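# Four arms build a three-block leaning arch

## Task

Using any of the four arms (bases in the scene frame, metres, heading in degrees counter-clockwise from +x: arm1 at x=+0.65 y=+0.00 z=+0.72 facing +180; arm2 at x=+0.00 y=+0.65 z=+0.72 facing -90; arm3 at x=-0.65 y=+0.00 z=+0.72 facing +0; arm4 at x=+0.00 y=-0.65 z=+0.72 facing +90), make an arch from three blocks. The two identical leaning blocks must each stand upright on an end (either end), sitting flat on the table, and tilt toward one another. The third block, the keystone, must sit centred between them on their slanted tops, touching both with no gap. All three blocks must lie along one line. The arch must stand by itself, not be held up by a robot; at the end every gripper must release and the arms must move away.

## Robot and tools

Robots: four identical i2rt Big YAM arms named arm1, arm2, arm3 and arm4, each with six revolute joints, a two-finger gripper and a wrist camera. Their feet sit on the tabletop at z=+0.72 at the positions and headings given in the task. Reach is roughly 1.0 m from the joint1 axis. Joints move at different speeds, so the hand may sweep a wide path between postures; plan moves that keep arms apart.

Frame: one shared scene frame, origin on the floor, +z up, metres. The hand point is midway between the fingertips; its z axis runs along the fingers and the fingers close along its y axis. The calibration block gives each wrist camera's intrinsics K, distortion D and a 4x4 T_world_to_cam mapping scene-frame points into the camera frame, plus pos_world; these carry small errors, and wrist-camera poses are derived from reported joint angles, so errors grow with those.

execute_actions(actions, cameras): actions is a list holding one action or none. An action is an object keyed by arm name; each arm's entry has "joints", an object of absolute joint targets by name (not offsets), in radians, plus gripper_m in metres as fingertip spacing. Ranges: joint1_rad -2.879 to 2.879 (rotation about the foot, positive counter-clockwise seen from above, 0 points the arm along its foot's heading); joint2_rad 0 to 3.141 (shoulder, 0 has the upper arm roughly level pointing back, increasing raises it then swings forward); joint3_rad 0 to 3.019 (elbow, 0 folded, positive opens); joint4_rad -1.692 to 1.57 (hand pitch, positive tips fingers up); joint5_rad -1.57 to 1.57 (sideways hand swing, positive to the arm's right); joint6_rad -2.094 to 2.094 (hand roll, positive clockwise viewed from behind); gripper_m 0 to 0.093. Tolerances for reaching a target: ±0.045, ±0.14, ±0.09, ±0.055, ±0.03, ±0.035 rad and ±0.003 m. All motions in one action start together and may finish at different times; one action runs at most 15 s. Any unknown key or out-of-range value rejects the whole call and nothing moves. An arm or joint left out may still be driving toward an earlier target. cameras lists arm1_cam_wrist, arm2_cam_wrist, arm3_cam_wrist, arm4_cam_wrist or "all"; omitted or null means all, [] means none. An empty actions list just reports state and images.

Results: each robot's state including joint_positions, and one image per requested camera, ordered as the "pictures" line names them. joint_status tells how each commanded joint finished: "off_target" (stopped short and may keep pushing), "contact_stop" or "time_out" (target dropped, holds where it stopped; a timed-out joint may keep a nearby target and keep pushing, and on_its_own will name it), "not_followed" (a safety check blocked that arm's joint targets, usually with a "cause:" line; the gripper part still runs, and the blocked targets may be retried on later actions). on_its_own describes joints this call did not command; "held at" is the target held, not the actual angle. To relieve a pushing joint, command its reported position. A very small change of target may not move a joint. A loaded joint sags over time. If a call reports a stop, later motion calls in the same reply are skipped.

wait(seconds): 0 to 10; commands nothing, lets the simulation run, returns state and images. zoom_image(camera, region): enlarges [x0, y0, x1, y1] pixels (origin top-left, at most 504 by 504) of that camera's latest full image. read_manual(section): only "licences"; moves nothing. finished_scene(scene): pass the current scene's number once the arch stands and arms are clear; it is final and reports success, then gives the next task. Sending a reply without a tool call ends everything.

Cautions: the arms do not stop on contact and can squeeze or shove hard, so avoid driving into blocks, the table or each other. A hard collision between two robots ends the run; the anti-collision check can be late and ignores fingers, gripper housings and wrist cameras. No state line reports robots touching. Do not knock blocks off the work area. Avoid drops, slips and slams; release blocks gently. Objects may get brief outside nudges, so verify with images. The simulation runs while you think and the robot holds its last command. Holding load heats motors: a MOTOR HOT line appears from 85 °C, and at 100 °C the arm goes limp and falls (OVER-TEMPERATURE FAULT, with joints marked limit_stop_at_motor_heat; resend targets after cooling). Heat partly carries into later scenes. Gripper force is about 50 to 62 N per pad, lower on some.

Each tool is called after "Request:" by a JSON object that holds its "op" and its "data", one argument or row to a line.

## Session

Request:
{"op": "execute_actions", "data": {
  "actions": []
}}

Scene clock: 0.00 s.
arm1.joint_positions: joint1_rad=-0.410 joint2_rad=+0.500 joint3_rad=+1.361 joint4_rad=-1.419 joint5_rad=+0.162 joint6_rad=-0.615 gripper_m=+0.094
arm1.joint_status: not commanded
arm1.hand: x=+0.4954 y=+0.0944 z=+1.2896 quat_wxyz=(-0.300, +0.872, +0.052, -0.383) (m; scene frame)
arm2.joint_positions: joint1_rad=-0.197 joint2_rad=+0.400 joint3_rad=+1.516 joint4_rad=-1.467 joint5_rad=-0.180 joint6_rad=-0.673 gripper_m=+0.094
arm2.joint_status: not commanded
arm2.hand: x=+0.0077 y=+0.5517 z=+1.4221 quat_wxyz=(-0.264, -0.386, -0.722, +0.510) (m; scene frame)
arm3.joint_positions: joint1_rad=-0.231 joint2_rad=+0.499 joint3_rad=+1.569 joint4_rad=-1.536 joint5_rad=-0.231 joint6_rad=+0.167 gripper_m=+0.094
arm3.joint_status: not commanded
arm3.hand: x=-0.5248 y=+0.0006 z=+1.3463 quat_wxyz=(-0.523, -0.113, -0.840, -0.087) (m; scene frame)
arm4.joint_positions: joint1_rad=-0.161 joint2_rad=+0.238 joint3_rad=+1.496 joint4_rad=-1.496 joint5_rad=-0.166 joint6_rad=+0.736 gripper_m=+0.095
arm4.joint_status: not commanded
arm4.hand: x=-0.0254 y=-0.6135 z=+1.3988 quat_wxyz=(-0.250, +0.293, -0.733, -0.560) (m; scene frame)
pictures: arm1_cam_wrist, arm2_cam_wrist, arm3_cam_wrist, arm4_cam_wrist
Images, in order (width x height): arm1_cam_wrist 896x504, arm2_cam_wrist 896x504, arm3_cam_wrist 896x504, arm4_cam_wrist 896x504.

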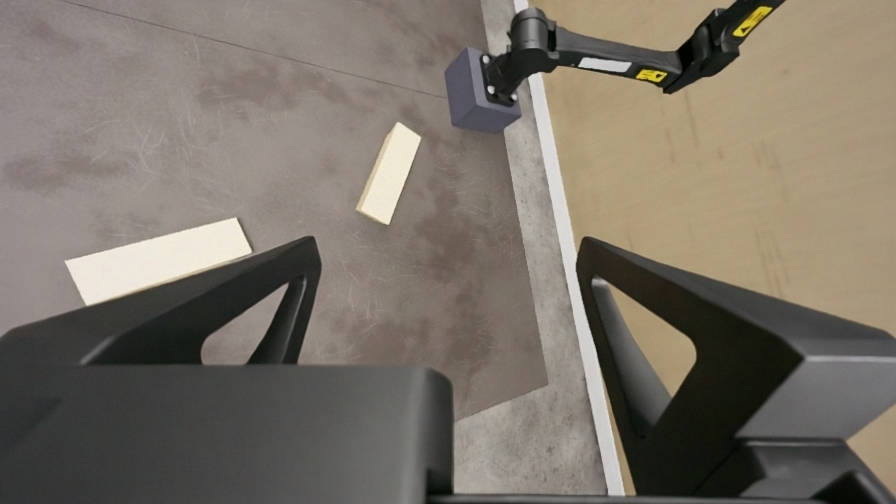

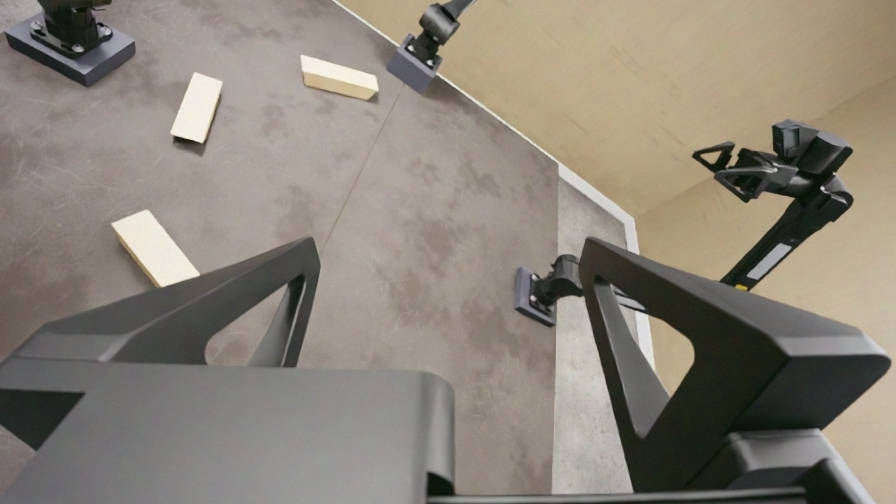

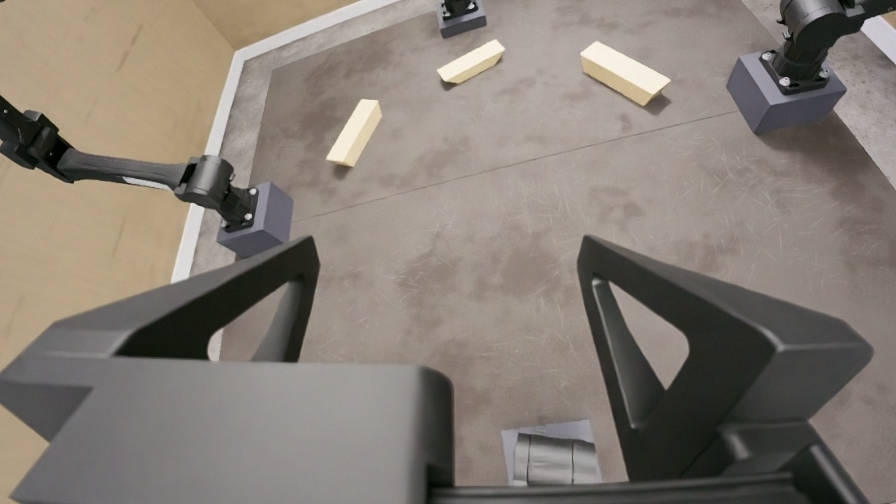

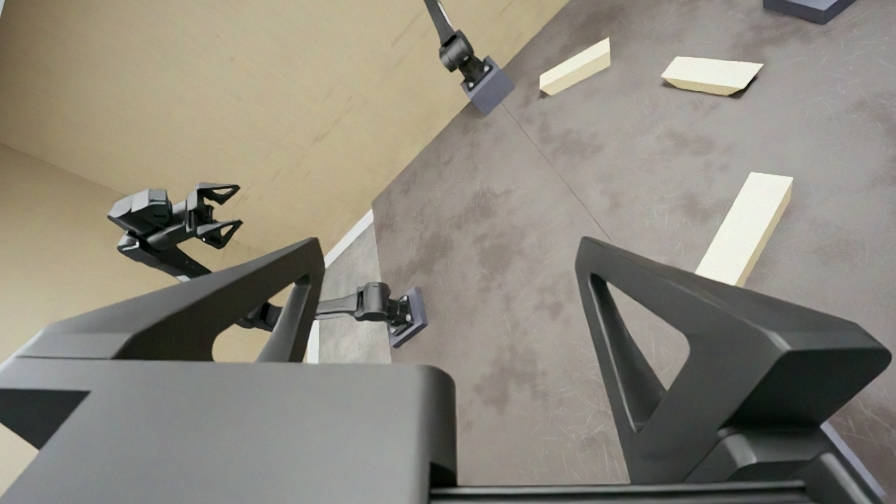

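Request:
{"op": "execute_actions", "data": {
  "actions": [
    {"arm1":{"joints":{"joint1_rad":0,"joint2_rad":0.9,"joint3_rad":1.3,"joint4_rad":-1.5,"joint5_rad":0,"joint6_rad":0}}}
  ],
  "cameras": ["arm1_cam_wrist"]
}}

Scene clock: 6.87 s.
arm1.joint_positions: joint1_rad=-0.004 joint2_rad=+0.898 joint3_rad=+1.292 joint4_rad=-1.482 joint5_rad=+0.001 joint6_rad=-0.016 gripper_m=+0.094
arm1.joint_status: all done
arm1.hand: x=+0.3426 y=+0.0002 z=+1.1536 quat_wxyz=(-0.005, +0.972, +0.006, -0.235) (m; scene frame)
arm2.joint_positions: joint1_rad=-0.197 joint2_rad=+0.400 joint3_rad=+1.516 joint4_rad=-1.467 joint5_rad=-0.180 joint6_rad=-0.673 gripper_m=+0.094
arm2.joint_status: not commanded
arm2.hand: x=+0.0077 y=+0.5517 z=+1.4221 quat_wxyz=(-0.264, -0.386, -0.722, +0.510) (m; scene frame)
arm3.joint_positions: joint1_rad=-0.231 joint2_rad=+0.499 joint3_rad=+1.569 joint4_rad=-1.536 joint5_rad=-0.231 joint6_rad=+0.167 gripper_m=+0.094
arm3.joint_status: not commanded
arm3.hand: x=-0.5248 y=+0.0006 z=+1.3463 quat_wxyz=(-0.523, -0.113, -0.840, -0.087) (m; scene frame)
arm4.joint_positions: joint1_rad=-0.161 joint2_rad=+0.238 joint3_rad=+1.496 joint4_rad=-1.496 joint5_rad=-0.166 joint6_rad=+0.736 gripper_m=+0.095
arm4.joint_status: not commanded
arm4.hand: x=-0.0254 y=-0.6135 z=+1.3988 quat_wxyz=(-0.250, +0.293, -0.733, -0.560) (m; scene frame)
pictures: arm1_cam_wrist
camera_calibration (this result's frames):
arm1_cam_wrist: T_world_to_cam=[[-0.00738635, 0.999896, 0.0123592, -0.00994948], [0.988433, 0.00542829, 0.151562, -0.509161], [0.15148, 0.0133357, -0.98837, 1.21216], [0, 0, 0, 1]] pos_world=[0.319581, -0.00345266, 1.27535]
Images, in order (width x height): arm1_cam_wrist 896x504.

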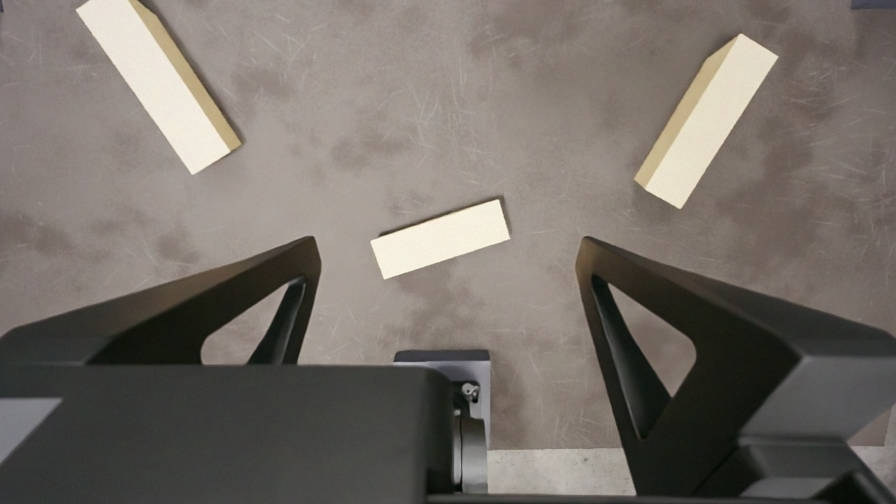

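Request:
{"op": "zoom_image", "data": {
  "camera": "arm1_cam_wrist",
  "region": [60,0,560,290]
}}

Request:
{"op": "zoom_image", "data": {
  "camera": "arm1_cam_wrist",
  "region": [560,0,896,240]
}}

Request:
{"op": "execute_actions", "data": {
  "actions": [],
  "cameras": ["arm2_cam_wrist","arm3_cam_wrist","arm4_cam_wrist"]
}}

Request:
{"op": "zoom_image", "data": {
  "camera": "arm3_cam_wrist",
  "region": [300,20,700,190]
}}

Request:
{"op": "zoom_image", "data": {
  "camera": "arm4_cam_wrist",
  "region": [500,20,890,300]
}}

Request:
{"op": "zoom_image", "data": {
  "camera": "arm2_cam_wrist",
  "region": [90,30,420,300]
}}

Region (60, 0, 560, 290) of arm1_cam_wrist's 896x504 image, scaled by 1.008, with more detail than that image has; it fills the top 292 rows of this view, and the rest is white.

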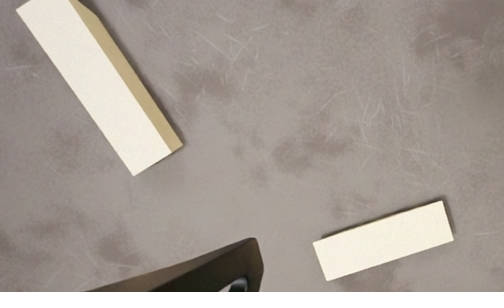

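Region (560, 0, 896, 240) of arm1_cam_wrist's 896x504 image, scaled by 1.500, with more detail than that image has; it fills the top 360 rows of this view, and the rest is white.

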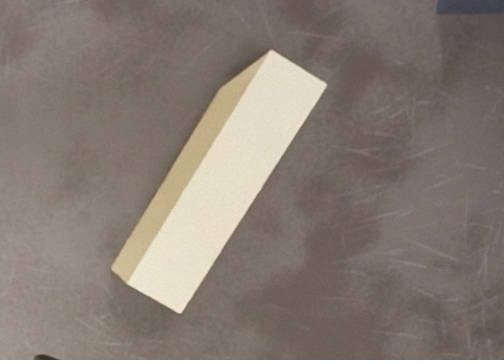

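Scene clock: 7.70 s.
arm1.joint_positions: joint1_rad=-0.004 joint2_rad=+0.898 joint3_rad=+1.292 joint4_rad=-1.482 joint5_rad=+0.001 joint6_rad=-0.015 gripper_m=+0.094
arm1.joint_status: all done
arm1.hand: x=+0.3426 y=+0.0002 z=+1.1536 quat_wxyz=(-0.005, +0.972, +0.006, -0.235) (m; scene frame)
arm2.joint_positions: joint1_rad=-0.197 joint2_rad=+0.400 joint3_rad=+1.516 joint4_rad=-1.467 joint5_rad=-0.180 joint6_rad=-0.673 gripper_m=+0.094
arm2.joint_status: not commanded
arm2.hand: x=+0.0077 y=+0.5517 z=+1.4221 quat_wxyz=(-0.264, -0.386, -0.722, +0.510) (m; scene frame)
arm3.joint_positions: joint1_rad=-0.231 joint2_rad=+0.499 joint3_rad=+1.569 joint4_rad=-1.536 joint5_rad=-0.231 joint6_rad=+0.167 gripper_m=+0.094
arm3.joint_status: not commanded
arm3.hand: x=-0.5248 y=+0.0006 z=+1.3463 quat_wxyz=(-0.523, -0.113, -0.840, -0.087) (m; scene frame)
arm4.joint_positions: joint1_rad=-0.161 joint2_rad=+0.238 joint3_rad=+1.496 joint4_rad=-1.496 joint5_rad=-0.166 joint6_rad=+0.736 gripper_m=+0.095
arm4.joint_status: not commanded
arm4.hand: x=-0.0254 y=-0.6135 z=+1.3988 quat_wxyz=(-0.250, +0.293, -0.733, -0.560) (m; scene frame)
pictures: arm2_cam_wrist, arm3_cam_wrist, arm4_cam_wrist
Images, in order (width x height): arm2_cam_wrist 896x504, arm3_cam_wrist 896x504, arm4_cam_wrist 896x504.

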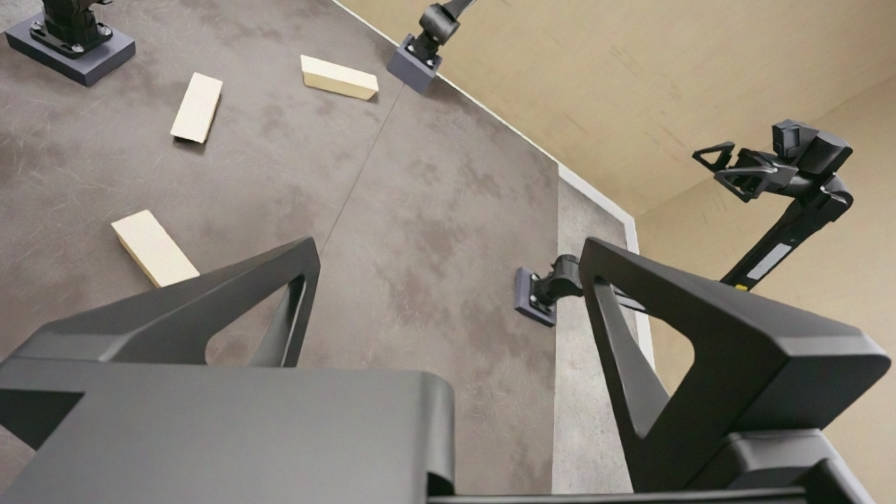

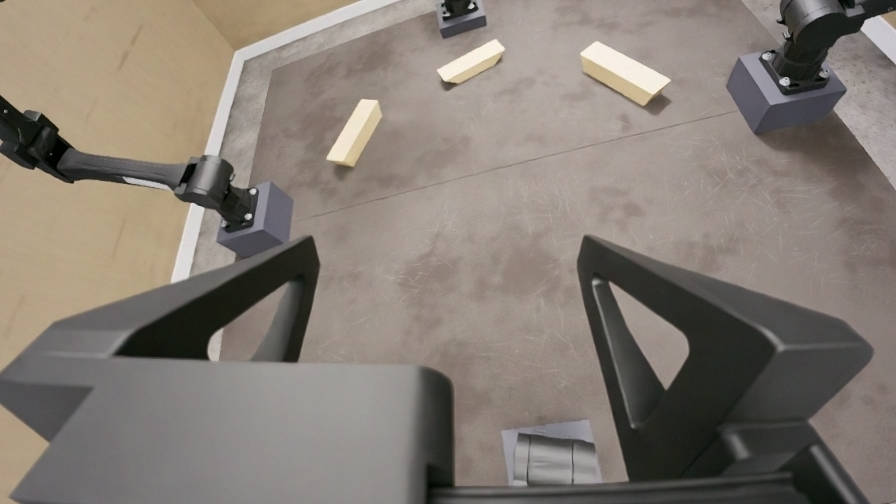

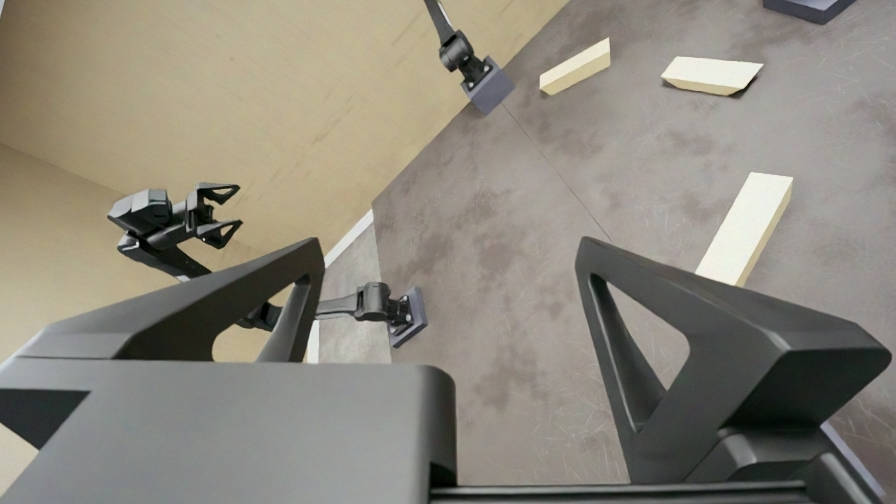

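Region (300, 20, 700, 190) of arm3_cam_wrist's 896x504 image, scaled by 1.260, with more detail than that image has; it fills the top 214 rows of this view, and the rest is white.

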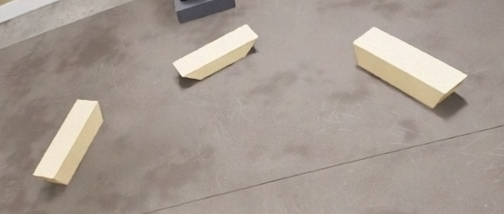

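Region (500, 20, 890, 300) of arm4_cam_wrist's 896x504 image, scaled by 1.292, with more detail than that image has; it fills the top 362 rows of this view, and the rest is white.

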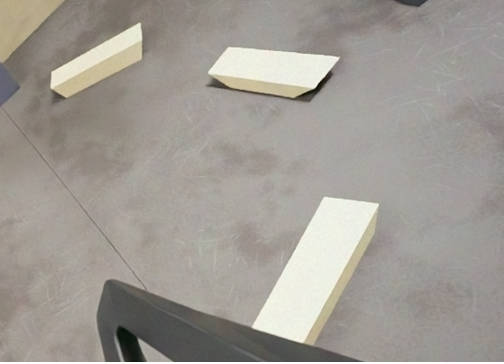

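Region (90, 30, 420, 300) of arm2_cam_wrist's 896x504 image, scaled by 1.527, with more detail than that image has; it fills the top 412 rows of this view, and the rest is white.

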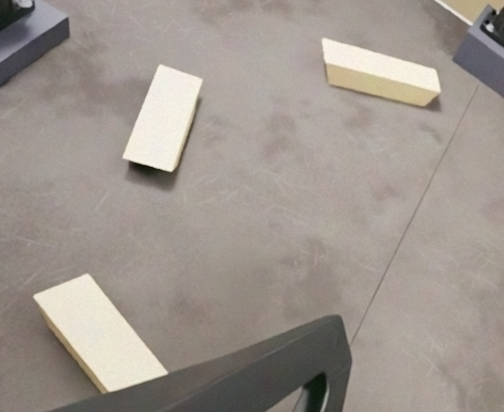

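Request:
{"op": "execute_actions", "data": {
  "actions": [
    {"arm1":{"joints":{"joint1_rad":0.04,"joint2_rad":1.131,"joint3_rad":0.723,"joint4_rad":-1.163,"joint5_rad":0,"joint6_rad":1.295}},"arm2":{"joints":{"joint1_rad":0.635,"joint2_rad":1.489,"joint3_rad":0.839,"joint4_rad":-0.921,"joint5_rad":0,"joint6_rad":-0.436}},"arm4":{"joints":{"joint1_rad":-0.574,"joint2_rad":1.327,"joint3_rad":0.723,"joint4_rad":-0.967,"joint5_rad":0,"joint6_rad":0.447}}}
  ],
  "cameras": ["arm1_cam_wrist","arm2_cam_wrist","arm4_cam_wrist"]
}}

Scene clock: 15.83 s.
arm1.joint_positions: joint1_rad=+0.034 joint2_rad=+1.138 joint3_rad=+0.729 joint4_rad=-1.181 joint5_rad=+0.001 joint6_rad=+1.279 gripper_m=+0.094
arm1.joint_status: all done
arm1.hand: x=+0.3808 y=-0.0090 z=+0.8607 quat_wxyz=(-0.011, +0.812, -0.583, +0.010) (m; scene frame)
arm2.joint_positions: joint1_rad=+0.639 joint2_rad=+1.483 joint3_rad=+0.826 joint4_rad=-0.931 joint5_rad=+0.000 joint6_rad=-0.445 gripper_m=+0.094
arm2.joint_status: all done
arm2.hand: x=+0.2082 y=+0.3653 z=+0.8574 quat_wxyz=(+0.005, -0.245, -0.969, -0.006) (m; scene frame)
arm3.joint_positions: joint1_rad=-0.231 joint2_rad=+0.499 joint3_rad=+1.569 joint4_rad=-1.536 joint5_rad=-0.231 joint6_rad=+0.167 gripper_m=+0.094
arm3.joint_status: not commanded
arm3.hand: x=-0.5248 y=+0.0006 z=+1.3463 quat_wxyz=(-0.523, -0.113, -0.840, -0.087) (m; scene frame)
arm4.joint_positions: joint1_rad=-0.564 joint2_rad=+1.322 joint3_rad=+0.719 joint4_rad=-0.977 joint5_rad=-0.002 joint6_rad=+0.459 gripper_m=+0.095
arm4.joint_status: all done
arm4.hand: x=+0.1762 y=-0.4002 z=+0.8570 quat_wxyz=(+0.003, +0.247, -0.969, +0.010) (m; scene frame)
pictures: arm1_cam_wrist, arm2_cam_wrist, arm4_cam_wrist
camera_calibration (this result's frames):
arm1_cam_wrist: T_world_to_cam=[[0.947584, 0.31816, 0.0293178, -0.381148], [0.240795, -0.771439, 0.588982, -0.601277], [0.210007, -0.55105, -0.807614, 0.734034], [0, 0, 0, 1]] pos_world=[0.351801, 0.0619075, 0.958132]
arm2_cam_wrist: T_world_to_cam=[[-0.470982, -0.882011, -0.0152826, 0.436863], [-0.704398, 0.365597, 0.608409, -0.507432], [-0.531036, 0.297315, -0.793476, 0.80747], [0, 0, 0, 1]] pos_world=[0.277116, 0.330761, 0.956111]
arm4_cam_wrist: T_world_to_cam=[[0.483047, -0.875439, 0.016504, -0.450837], [-0.702551, -0.376264, 0.604026, -0.540427], [-0.522578, -0.303368, -0.796794, 0.781753], [0, 0, 0, 1]] pos_world=[0.246625, -0.360864, 0.956769]
Images, in order (width x height): arm1_cam_wrist 896x504, arm2_cam_wrist 896x504, arm4_cam_wrist 896x504.

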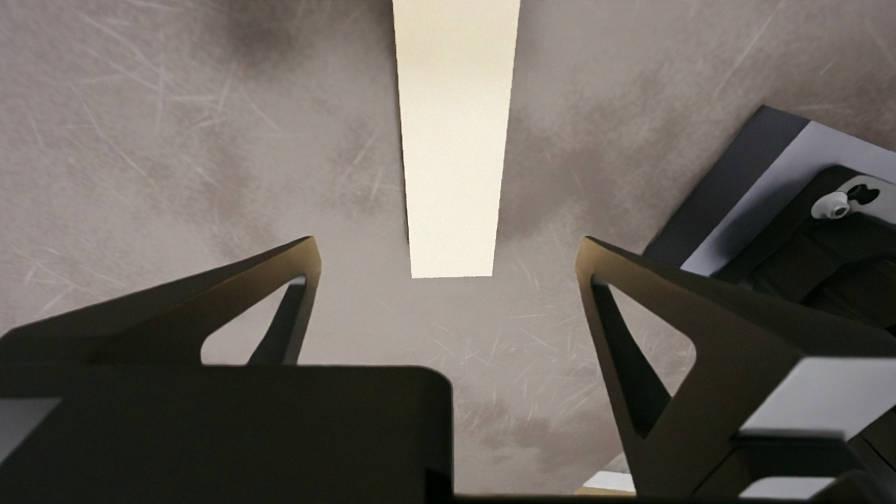

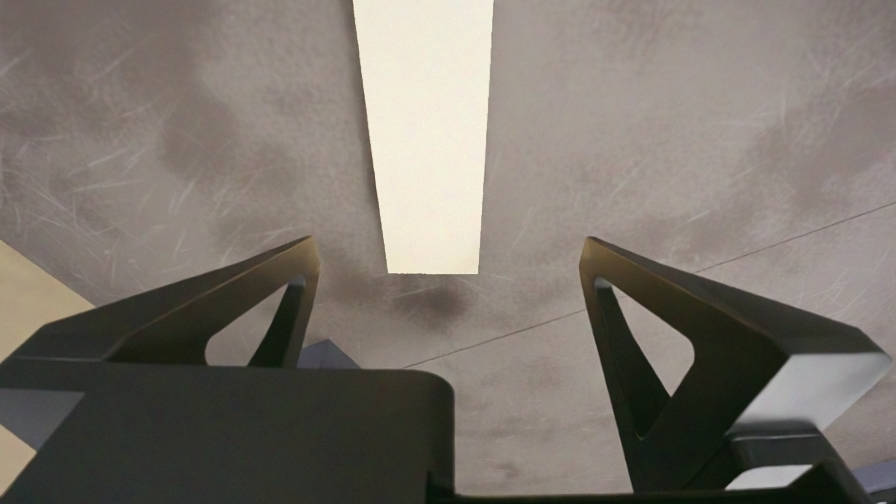

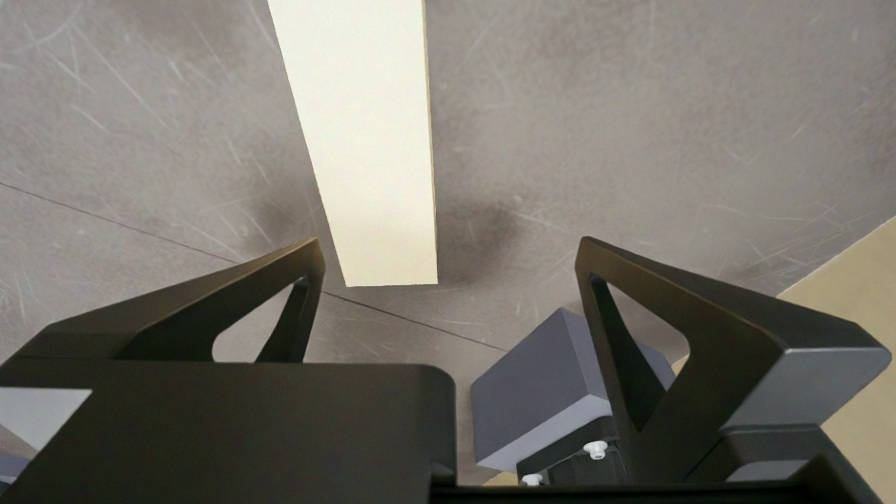

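Request:
{"op": "execute_actions", "data": {
  "actions": [
    {"arm1":{"joints":{"joint1_rad":0.0,"joint6_rad":1.27}},"arm2":{"joints":{"joint1_rad":0.701,"joint2_rad":1.522,"joint3_rad":0.878,"joint4_rad":-0.927,"joint6_rad":-0.38}},"arm4":{"joints":{"joint1_rad":-0.506,"joint2_rad":1.448,"joint3_rad":0.842,"joint4_rad":-0.965,"joint6_rad":0.54}}}
  ],
  "cameras": ["arm1_cam_wrist","arm2_cam_wrist","arm4_cam_wrist"]
}}

Scene clock: 20.37 s.
arm1.joint_positions: joint1_rad=+0.006 joint2_rad=+1.138 joint3_rad=+0.729 joint4_rad=-1.181 joint5_rad=+0.001 joint6_rad=+1.279 gripper_m=+0.094
arm1.joint_status: all done
arm1.hand: x=+0.3806 y=-0.0015 z=+0.8607 quat_wxyz=(-0.011, +0.804, -0.594, +0.010) (m; scene frame)
arm2.joint_positions: joint1_rad=+0.703 joint2_rad=+1.512 joint3_rad=+0.830 joint4_rad=-0.931 joint5_rad=+0.000 joint6_rad=-0.389 gripper_m=+0.094
arm2.joint_status: all done
arm2.hand: x=+0.2256 y=+0.3799 z=+0.8489 quat_wxyz=(+0.015, -0.241, -0.970, -0.013) (m; scene frame)
arm3.joint_positions: joint1_rad=-0.231 joint2_rad=+0.499 joint3_rad=+1.569 joint4_rad=-1.536 joint5_rad=-0.231 joint6_rad=+0.167 gripper_m=+0.094
arm3.joint_status: not commanded
arm3.hand: x=-0.5248 y=+0.0006 z=+1.3463 quat_wxyz=(-0.523, -0.113, -0.840, -0.087) (m; scene frame)
arm4.joint_positions: joint1_rad=-0.515 joint2_rad=+1.447 joint3_rad=+0.800 joint4_rad=-0.970 joint5_rad=-0.002 joint6_rad=+0.528 gripper_m=+0.095
arm4.joint_status: all done
arm4.hand: x=+0.1795 y=-0.3677 z=+0.8434 quat_wxyz=(+0.016, +0.237, -0.971, +0.023) (m; scene frame)
pictures: arm1_cam_wrist, arm2_cam_wrist, arm4_cam_wrist
camera_calibration (this result's frames):
arm1_cam_wrist: T_world_to_cam=[[0.956189, 0.291281, 0.0292792, -0.3867], [0.218997, -0.778083, 0.58875, -0.586968], [0.194273, -0.556545, -0.807784, 0.744365], [0, 0, 0, 1]] pos_world=[0.353692, 0.0702004, 0.958186]
arm2_cam_wrist: T_world_to_cam=[[-0.463795, -0.885616, -0.0240366, 0.465016], [-0.697075, 0.348043, 0.626859, -0.506051], [-0.546791, 0.307489, -0.778762, 0.792841], [0, 0, 0, 1]] pos_world=[0.296435, 0.344163, 0.945835]
arm4_cam_wrist: T_world_to_cam=[[0.465371, -0.88437, 0.0363098, -0.440526], [-0.698361, -0.341668, 0.628932, -0.526705], [-0.543803, -0.318044, -0.776612, 0.76387], [0, 0, 0, 1]] pos_world=[0.252573, -0.326602, 0.940488]
Images, in order (width x height): arm1_cam_wrist 896x504, arm2_cam_wrist 896x504, arm4_cam_wrist 896x504.

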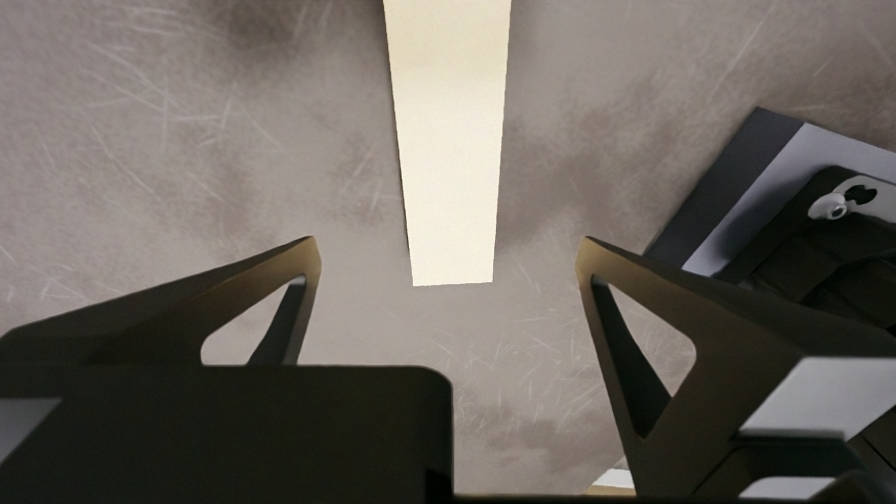

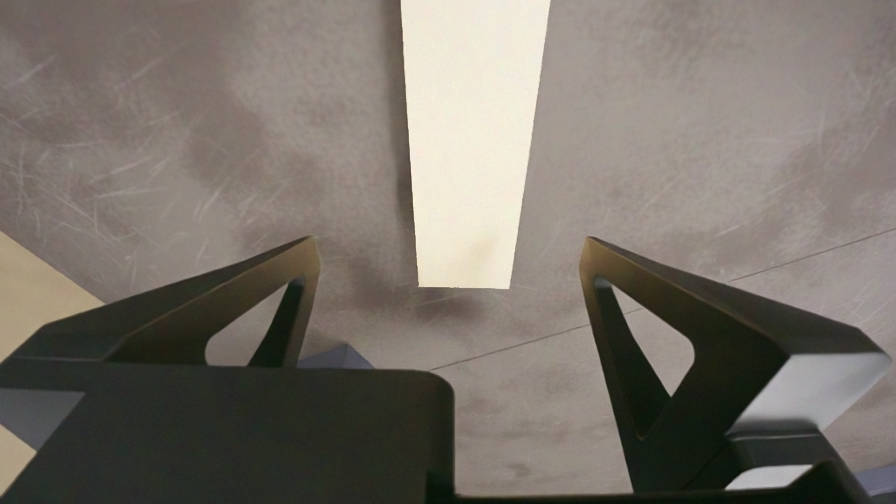

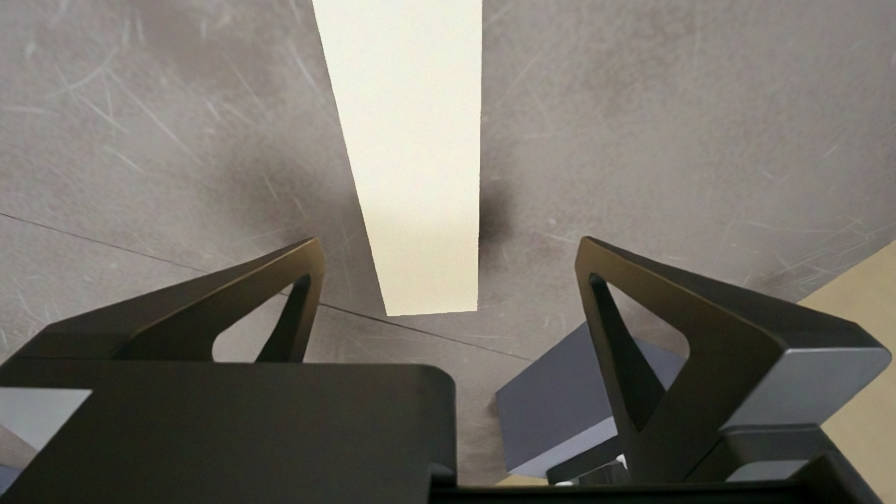

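Request:
{"op": "execute_actions", "data": {
  "actions": [
    {"arm1":{"joints":{"joint2_rad":1.355,"joint3_rad":0.553,"joint4_rad":-0.769}},"arm2":{"joints":{"joint1_rad":0.665,"joint2_rad":1.767,"joint3_rad":0.792,"joint4_rad":-0.596}},"arm4":{"joints":{"joint1_rad":-0.465,"joint2_rad":1.692,"joint3_rad":0.741,"joint4_rad":-0.62}}}
  ],
  "cameras": ["arm1_cam_wrist","arm2_cam_wrist","arm4_cam_wrist"]
}}

Scene clock: 22.77 s.
arm1.joint_positions: joint1_rad=+0.005 joint2_rad=+1.347 joint3_rad=+0.562 joint4_rad=-0.787 joint5_rad=+0.000 joint6_rad=+1.280 gripper_m=+0.094
arm1.joint_status: all done
arm1.hand: x=+0.3781 y=-0.0007 z=+0.7547 quat_wxyz=(-0.005, +0.803, -0.595, +0.003) (m; scene frame)
arm2.joint_positions: joint1_rad=+0.666 joint2_rad=+1.779 joint3_rad=+0.790 joint4_rad=-0.606 joint5_rad=+0.000 joint6_rad=-0.388 gripper_m=+0.094
arm2.joint_status: all done
arm2.hand: x=+0.2261 y=+0.3585 z=+0.7448 quat_wxyz=(+0.008, -0.260, -0.966, -0.008) (m; scene frame)
arm3.joint_positions: joint1_rad=-0.231 joint2_rad=+0.499 joint3_rad=+1.569 joint4_rad=-1.536 joint5_rad=-0.231 joint6_rad=+0.167 gripper_m=+0.094
arm3.joint_status: not commanded
arm3.hand: x=-0.5248 y=+0.0006 z=+1.3463 quat_wxyz=(-0.523, -0.113, -0.840, -0.087) (m; scene frame)
arm4.joint_positions: joint1_rad=-0.475 joint2_rad=+1.703 joint3_rad=+0.739 joint4_rad=-0.630 joint5_rad=-0.002 joint6_rad=+0.529 gripper_m=+0.095
arm4.joint_status: all done
arm4.hand: x=+0.1761 y=-0.3486 z=+0.7417 quat_wxyz=(+0.008, +0.256, -0.966, +0.015) (m; scene frame)
pictures: arm1_cam_wrist, arm2_cam_wrist, arm4_cam_wrist
camera_calibration (this result's frames):
arm1_cam_wrist: T_world_to_cam=[[0.95721, 0.289171, 0.0114037, -0.368298], [0.228015, -0.777867, 0.585604, -0.524416], [0.17821, -0.557946, -0.810517, 0.667756], [0, 0, 0, 1]] pos_world=[0.353112, 0.0711464, 0.852528]
arm2_cam_wrist: T_world_to_cam=[[-0.496735, -0.867731, -0.0172517, 0.439736], [-0.690173, 0.382884, 0.614053, -0.437443], [-0.526227, 0.316928, -0.789076, 0.718293], [0, 0, 0, 1]] pos_world=[0.294506, 0.321414, 0.842987]
arm4_cam_wrist: T_world_to_cam=[[0.499987, -0.865694, 0.0242381, -0.40899], [-0.691268, -0.382074, 0.613326, -0.462378], [-0.521691, -0.32341, -0.789458, 0.692952], [0, 0, 0, 1]] pos_world=[0.24637, -0.306616, 0.840558]
Images, in order (width x height): arm1_cam_wrist 896x504, arm2_cam_wrist 896x504, arm4_cam_wrist 896x504.

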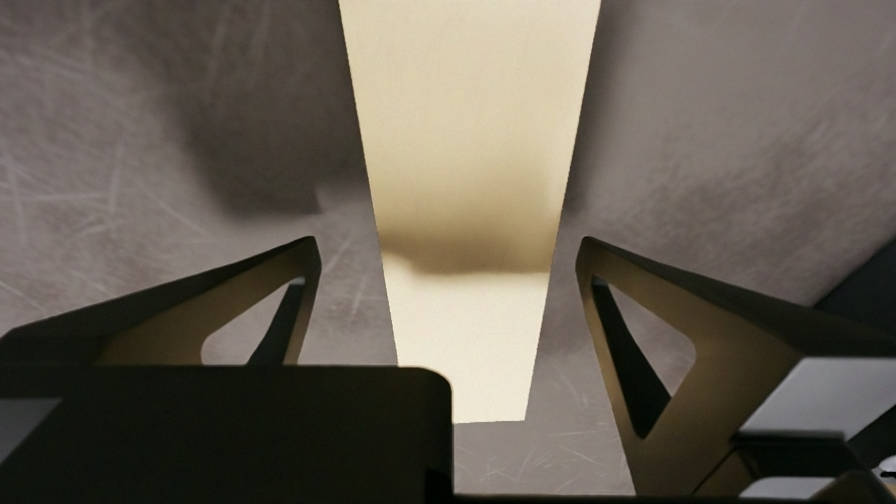

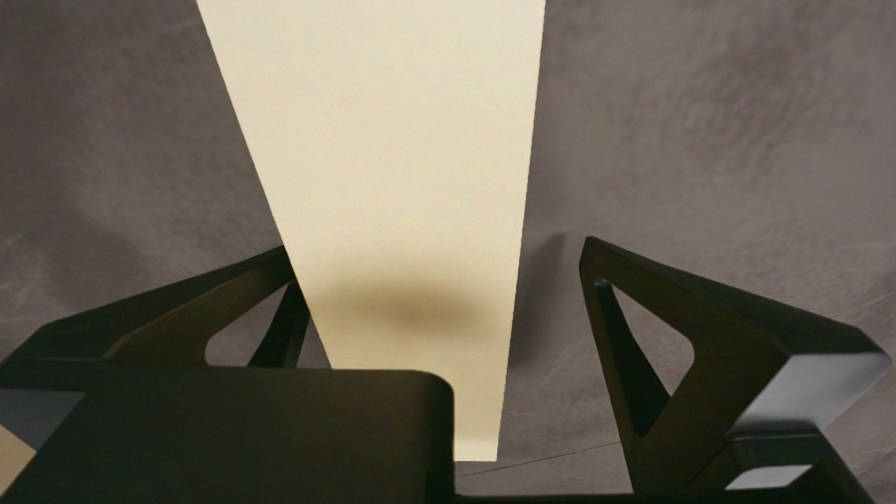

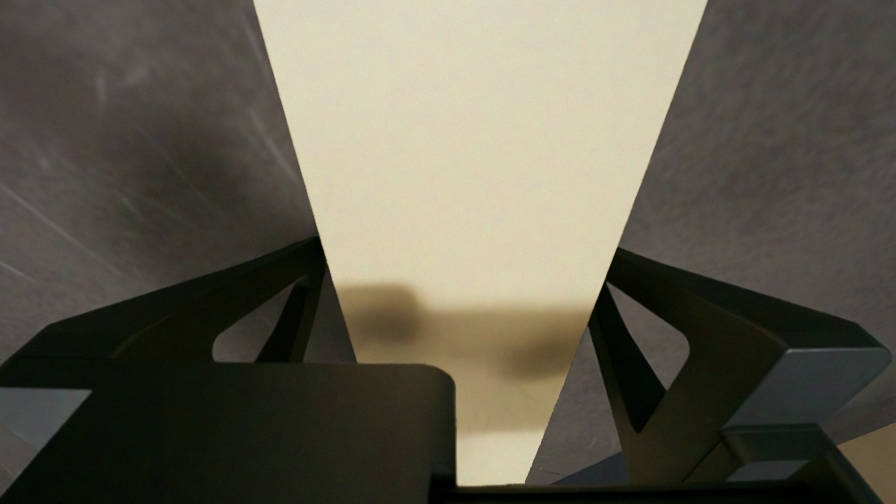

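Request:
{"op": "execute_actions", "data": {
  "actions": [
    {"arm1":{"joints":{"gripper_m":0.03}},"arm2":{"joints":{"gripper_m":0.03}},"arm4":{"joints":{"gripper_m":0.03}}}
  ],
  "cameras": ["arm1_cam_wrist","arm2_cam_wrist","arm4_cam_wrist"]
}}

Scene clock: 24.33 s.
arm1.joint_positions: joint1_rad=+0.005 joint2_rad=+1.347 joint3_rad=+0.561 joint4_rad=-0.785 joint5_rad=+0.000 joint6_rad=+1.279 gripper_m=+0.058
arm1.joint_status: gripper_m off_target (ended at +0.058, target +0.030)
arm1.hand: x=+0.3782 y=-0.0007 z=+0.7544 quat_wxyz=(-0.004, +0.804, -0.595, +0.002) (m; scene frame)
arm2.joint_positions: joint1_rad=+0.667 joint2_rad=+1.779 joint3_rad=+0.790 joint4_rad=-0.603 joint5_rad=-0.002 joint6_rad=-0.386 gripper_m=+0.059
arm2.joint_status: gripper_m off_target (ended at +0.059, target +0.030)
arm2.hand: x=+0.2270 y=+0.3583 z=+0.7448 quat_wxyz=(+0.006, -0.261, -0.965, -0.009) (m; scene frame)
arm3.joint_positions: joint1_rad=-0.231 joint2_rad=+0.499 joint3_rad=+1.569 joint4_rad=-1.536 joint5_rad=-0.231 joint6_rad=+0.167 gripper_m=+0.094
arm3.joint_status: not commanded
arm3.hand: x=-0.5248 y=+0.0006 z=+1.3463 quat_wxyz=(-0.523, -0.113, -0.840, -0.087) (m; scene frame)
arm4.joint_positions: joint1_rad=-0.475 joint2_rad=+1.703 joint3_rad=+0.739 joint4_rad=-0.628 joint5_rad=+0.001 joint6_rad=+0.531 gripper_m=+0.061
arm4.joint_status: gripper_m off_target (ended at +0.061, target +0.030)
arm4.hand: x=+0.1767 y=-0.3484 z=+0.7417 quat_wxyz=(+0.006, +0.255, -0.967, +0.016) (m; scene frame)
pictures: arm1_cam_wrist, arm2_cam_wrist, arm4_cam_wrist
camera_calibration (this result's frames):
arm1_cam_wrist: T_world_to_cam=[[0.957107, 0.289539, 0.010673, -0.367823], [0.22876, -0.777775, 0.585436, -0.524418], [0.177808, -0.557883, -0.810648, 0.667736], [0, 0, 0, 1]] pos_world=[0.353283, 0.0711393, 0.852238]
arm2_cam_wrist: T_world_to_cam=[[-0.498712, -0.866567, -0.0186474, 0.441109], [-0.691531, 0.384823, 0.611307, -0.435113], [-0.522563, 0.317761, -0.791174, 0.719225], [0, 0, 0, 1]] pos_world=[0.294932, 0.321151, 0.843246]
arm4_cam_wrist: T_world_to_cam=[[0.498345, -0.866604, 0.0254948, -0.410103], [-0.693679, -0.38092, 0.611318, -0.459642], [-0.520059, -0.322333, -0.790974, 0.694474], [0, 0, 0, 1]] pos_world=[0.246696, -0.306631, 0.840754]
Images, in order (width x height): arm1_cam_wrist 896x504, arm2_cam_wrist 896x504, arm4_cam_wrist 896x504.

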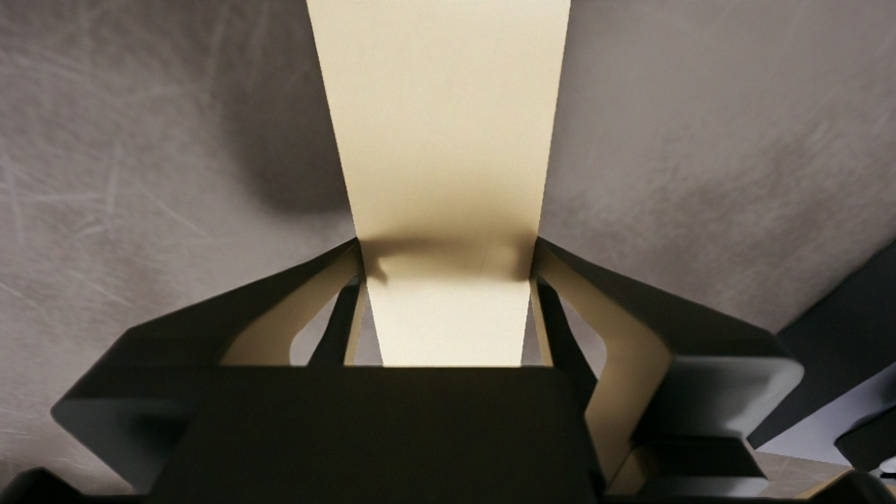

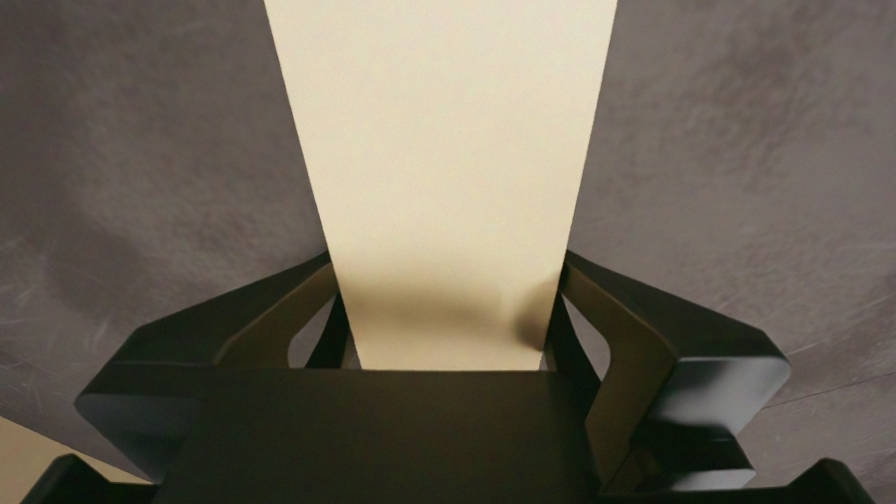

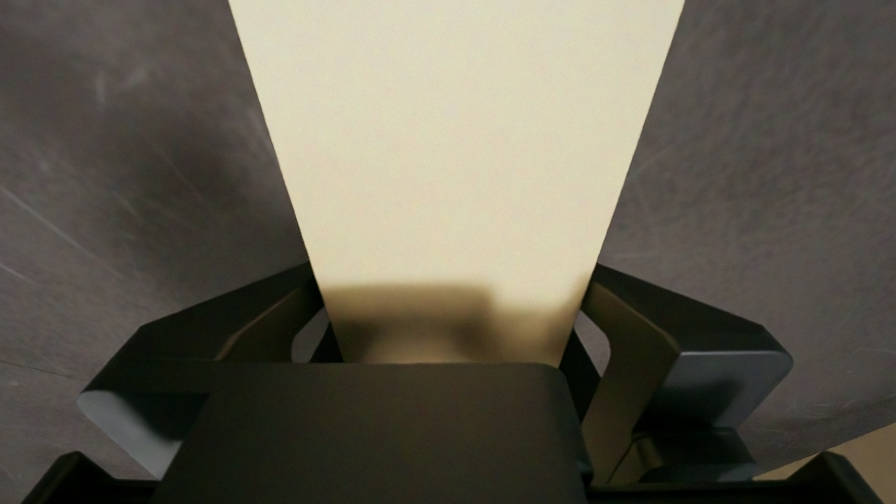

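Request:
{"op": "execute_actions", "data": {
  "actions": [
    {"arm1":{"joints":{"joint2_rad":1.131,"joint3_rad":0.78,"joint4_rad":-1.22}},"arm2":{"joints":{"joint2_rad":1.45,"joint3_rad":0.9,"joint4_rad":-1.0}},"arm4":{"joints":{"joint2_rad":1.38,"joint3_rad":0.86,"joint4_rad":-1.03}}}
  ],
  "cameras": []
}}

Request:
{"op": "execute_actions", "data": {
  "actions": [
    {"arm1":{"joints":{"joint2_rad":0.9,"joint3_rad":0.8,"joint4_rad":-1.47,"joint6_rad":1.571}},"arm2":{"joints":{"joint1_rad":0,"joint6_rad":0,"joint2_rad":1.1,"joint3_rad":0.7,"joint4_rad":-1.0}},"arm4":{"joints":{"joint1_rad":0,"joint6_rad":0,"joint2_rad":1.1,"joint3_rad":0.7,"joint4_rad":-1.0}}}
  ],
  "cameras": []
}}

Request:
{"op": "execute_actions", "data": {
  "actions": [
    {"arm2":{"joints":{"joint3_rad":0.6,"joint4_rad":0.17}},"arm4":{"joints":{"joint3_rad":0.6,"joint4_rad":0.17}},"arm3":{"joints":{"joint1_rad":0,"joint2_rad":0.9,"joint3_rad":1.0,"joint4_rad":-0.6,"joint5_rad":0,"joint6_rad":0}}}
  ],
  "cameras": ["arm3_cam_wrist","arm1_cam_wrist"]
}}

Scene clock: 27.37 s.
arm1.joint_positions: joint1_rad=+0.005 joint2_rad=+1.125 joint3_rad=+0.757 joint4_rad=-1.203 joint5_rad=+0.000 joint6_rad=+1.279 gripper_m=+0.058
arm1.joint_status: all done
arm1.hand: x=+0.3748 y=-0.0013 z=+0.8741 quat_wxyz=(-0.004, +0.804, -0.595, +0.002) (m; scene frame)
arm2.joint_positions: joint1_rad=+0.667 joint2_rad=+1.458 joint3_rad=+0.857 joint4_rad=-0.993 joint5_rad=-0.002 joint6_rad=-0.386 gripper_m=+0.059
arm2.joint_status: all done
arm2.hand: x=+0.2174 y=+0.3700 z=+0.8755 quat_wxyz=(+0.006, -0.261, -0.965, -0.009) (m; scene frame)
arm3.joint_positions: joint1_rad=-0.231 joint2_rad=+0.499 joint3_rad=+1.569 joint4_rad=-1.536 joint5_rad=-0.231 joint6_rad=+0.167 gripper_m=+0.094
arm3.joint_status: not commanded
arm3.hand: x=-0.5248 y=+0.0006 z=+1.3463 quat_wxyz=(-0.523, -0.113, -0.840, -0.087) (m; scene frame)
arm4.joint_positions: joint1_rad=-0.475 joint2_rad=+1.382 joint3_rad=+0.820 joint4_rad=-1.022 joint5_rad=+0.001 joint6_rad=+0.531 gripper_m=+0.061
arm4.joint_status: all done
arm4.hand: x=+0.1688 y=-0.3590 z=+0.8703 quat_wxyz=(+0.004, +0.256, -0.967, +0.013) (m; scene frame)
pictures: none
No camera images: the call's "cameras" was empty. Leave "cameras" out to get every camera's image.

Scene clock: 28.90 s.
arm1.joint_positions: joint1_rad=+0.005 joint2_rad=+0.895 joint3_rad=+0.757 joint4_rad=-1.454 joint5_rad=+0.000 joint6_rad=+1.556 gripper_m=+0.058
arm1.joint_status: all done
arm1.hand: x=+0.4394 y=-0.0012 z=+0.9266 quat_wxyz=(-0.012, +0.714, -0.700, +0.009) (m; scene frame)
arm2.joint_positions: joint1_rad=+0.000 joint2_rad=+1.108 joint3_rad=+0.683 joint4_rad=-1.000 joint5_rad=+0.001 joint6_rad=-0.009 gripper_m=+0.059
arm2.joint_status: all done
arm2.hand: x=-0.0038 y=+0.3547 z=+0.9210 quat_wxyz=(-0.052, -0.706, -0.705, +0.051) (m; scene frame)
arm3.joint_positions: joint1_rad=-0.231 joint2_rad=+0.499 joint3_rad=+1.569 joint4_rad=-1.536 joint5_rad=-0.231 joint6_rad=+0.167 gripper_m=+0.094
arm3.joint_status: not commanded
arm3.hand: x=-0.5248 y=+0.0006 z=+1.3463 quat_wxyz=(-0.523, -0.113, -0.840, -0.087) (m; scene frame)
arm4.joint_positions: joint1_rad=-0.008 joint2_rad=+1.111 joint3_rad=+0.684 joint4_rad=-1.001 joint5_rad=-0.002 joint6_rad=+0.012 gripper_m=+0.061
arm4.joint_status: all done
arm4.hand: x=+0.0165 y=-0.3537 z=+0.9019 quat_wxyz=(-0.048, +0.681, -0.729, -0.042) (m; scene frame)
pictures: none
No camera images: the call's "cameras" was empty. Leave "cameras" out to get every camera's image.

Scene clock: 30.50 s.
arm1.joint_positions: joint1_rad=+0.005 joint2_rad=+0.895 joint3_rad=+0.757 joint4_rad=-1.454 joint5_rad=+0.000 joint6_rad=+1.556 gripper_m=+0.058
arm1.joint_status: not commanded
arm1.hand: x=+0.4394 y=-0.0012 z=+0.9266 quat_wxyz=(-0.012, +0.714, -0.700, +0.009) (m; scene frame)
arm2.joint_positions: joint1_rad=+0.000 joint2_rad=+1.113 joint3_rad=+0.569 joint4_rad=+0.125 joint5_rad=+0.001 joint6_rad=-0.008 gripper_m=+0.059
arm2.joint_status: all done
arm2.hand: x=-0.0058 y=+0.1851 z=+1.0242 quat_wxyz=(-0.382, -0.594, -0.592, +0.387) (m; scene frame)
arm3.joint_positions: joint1_rad=-0.007 joint2_rad=+0.899 joint3_rad=+0.982 joint4_rad=-0.627 joint5_rad=-0.003 joint6_rad=+0.015 gripper_m=+0.094
arm3.joint_status: all done
arm3.hand: x=-0.2212 y=-0.0099 z=+1.1217 quat_wxyz=(-0.491, -0.014, -0.871, -0.009) (m; scene frame)
arm4.joint_positions: joint1_rad=-0.008 joint2_rad=+1.111 joint3_rad=+0.574 joint4_rad=+0.128 joint5_rad=-0.002 joint6_rad=+0.012 gripper_m=+0.061
arm4.joint_status: all done
arm4.hand: x=+0.0256 y=-0.1811 z=+1.0075 quat_wxyz=(-0.393, +0.575, -0.612, -0.373) (m; scene frame)
pictures: arm1_cam_wrist, arm3_cam_wrist
camera_calibration (this result's frames):
arm1_cam_wrist: T_world_to_cam=[[0.999394, 0.0174695, 0.0300982, -0.464932], [-0.0033659, -0.812298, 0.583233, -0.535608], [0.0346375, -0.582981, -0.811747, 0.860097], [0, 0, 0, 1]] pos_world=[0.433056, 0.0744685, 1.02456]
arm3_cam_wrist: T_world_to_cam=[[-0.0115942, -0.999628, -0.0246712, 0.0164659], [-0.923664, 0.0201577, -0.382673, 0.227772], [0.383028, 0.0183511, -0.923554, 1.24857], [0, 0, 0, 1]] pos_world=[-0.267663, -0.0110442, 1.24069]
Images, in order (width x height): arm1_cam_wrist 896x504, arm3_cam_wrist 896x504.

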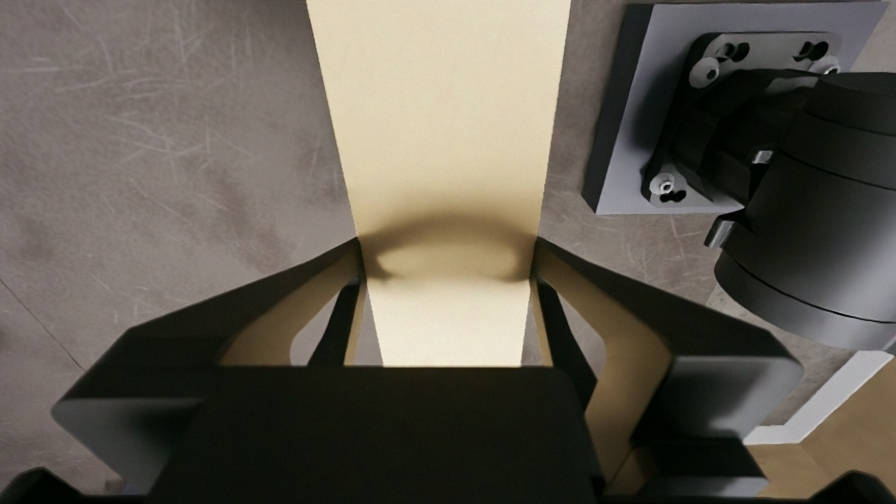

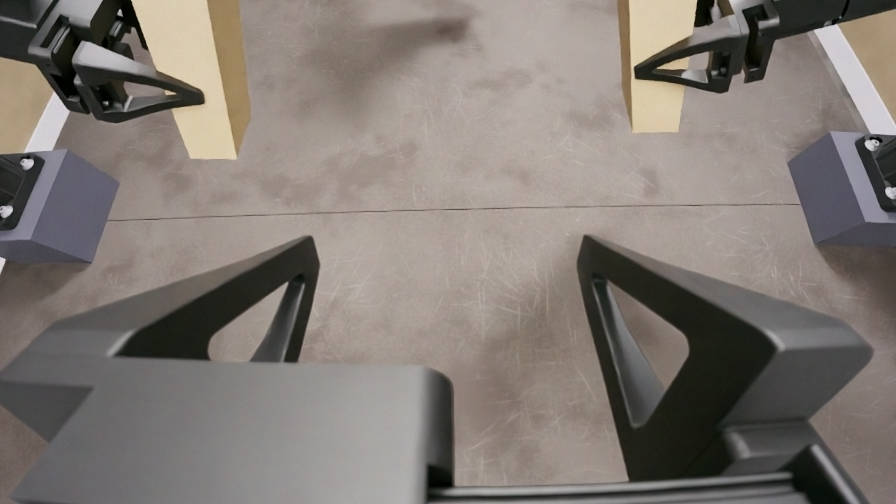

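Request:
{"op": "execute_actions", "data": {
  "actions": [
    {"arm3":{"joints":{"joint2_rad":1.2,"joint3_rad":0.3,"joint4_rad":1.25}}}
  ],
  "cameras": ["arm3_cam_wrist"]
}}

Scene clock: 33.47 s.
arm1.joint_positions: joint1_rad=+0.005 joint2_rad=+0.895 joint3_rad=+0.757 joint4_rad=-1.454 joint5_rad=+0.000 joint6_rad=+1.556 gripper_m=+0.058
arm1.joint_status: not commanded
arm1.hand: x=+0.4394 y=-0.0012 z=+0.9266 quat_wxyz=(-0.012, +0.714, -0.700, +0.009) (m; scene frame)
arm2.joint_positions: joint1_rad=+0.000 joint2_rad=+1.113 joint3_rad=+0.569 joint4_rad=+0.125 joint5_rad=+0.001 joint6_rad=-0.008 gripper_m=+0.059
arm2.joint_status: not commanded
arm2.hand: x=-0.0058 y=+0.1851 z=+1.0242 quat_wxyz=(-0.382, -0.594, -0.592, +0.387) (m; scene frame)
arm3.joint_positions: joint1_rad=-0.007 joint2_rad=+1.213 joint3_rad=+0.300 joint4_rad=+1.223 joint5_rad=-0.003 joint6_rad=+0.015 gripper_m=+0.094
arm3.joint_status: all done
arm3.hand: x=-0.2311 y=-0.0084 z=+1.0294 quat_wxyz=(-0.807, -0.012, -0.590, -0.008) (m; scene frame)
arm4.joint_positions: joint1_rad=-0.008 joint2_rad=+1.111 joint3_rad=+0.574 joint4_rad=+0.128 joint5_rad=-0.002 joint6_rad=+0.012 gripper_m=+0.061
arm4.joint_status: not commanded
arm4.hand: x=+0.0256 y=-0.1811 z=+1.0075 quat_wxyz=(-0.393, +0.575, -0.612, -0.373) (m; scene frame)
pictures: arm3_cam_wrist
camera_calibration (this result's frames):
arm3_cam_wrist: T_world_to_cam=[[-0.00395063, -0.999724, -0.0231524, 0.0157995], [-0.319081, 0.0232025, -0.947444, 0.904352], [0.947719, 0.00364447, -0.319084, 0.675167], [0, 0, 0, 1]] pos_world=[-0.351245, -0.00764879, 1.07262]
Images, in order (width x height): arm3_cam_wrist 896x504.

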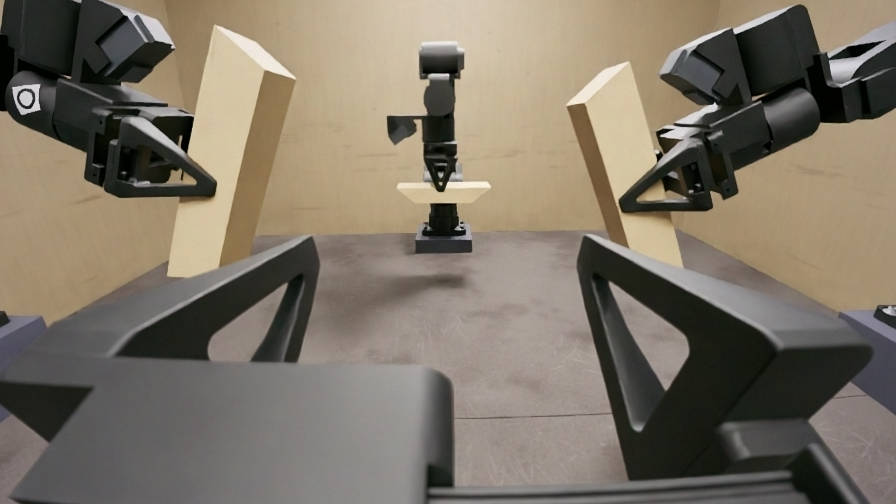

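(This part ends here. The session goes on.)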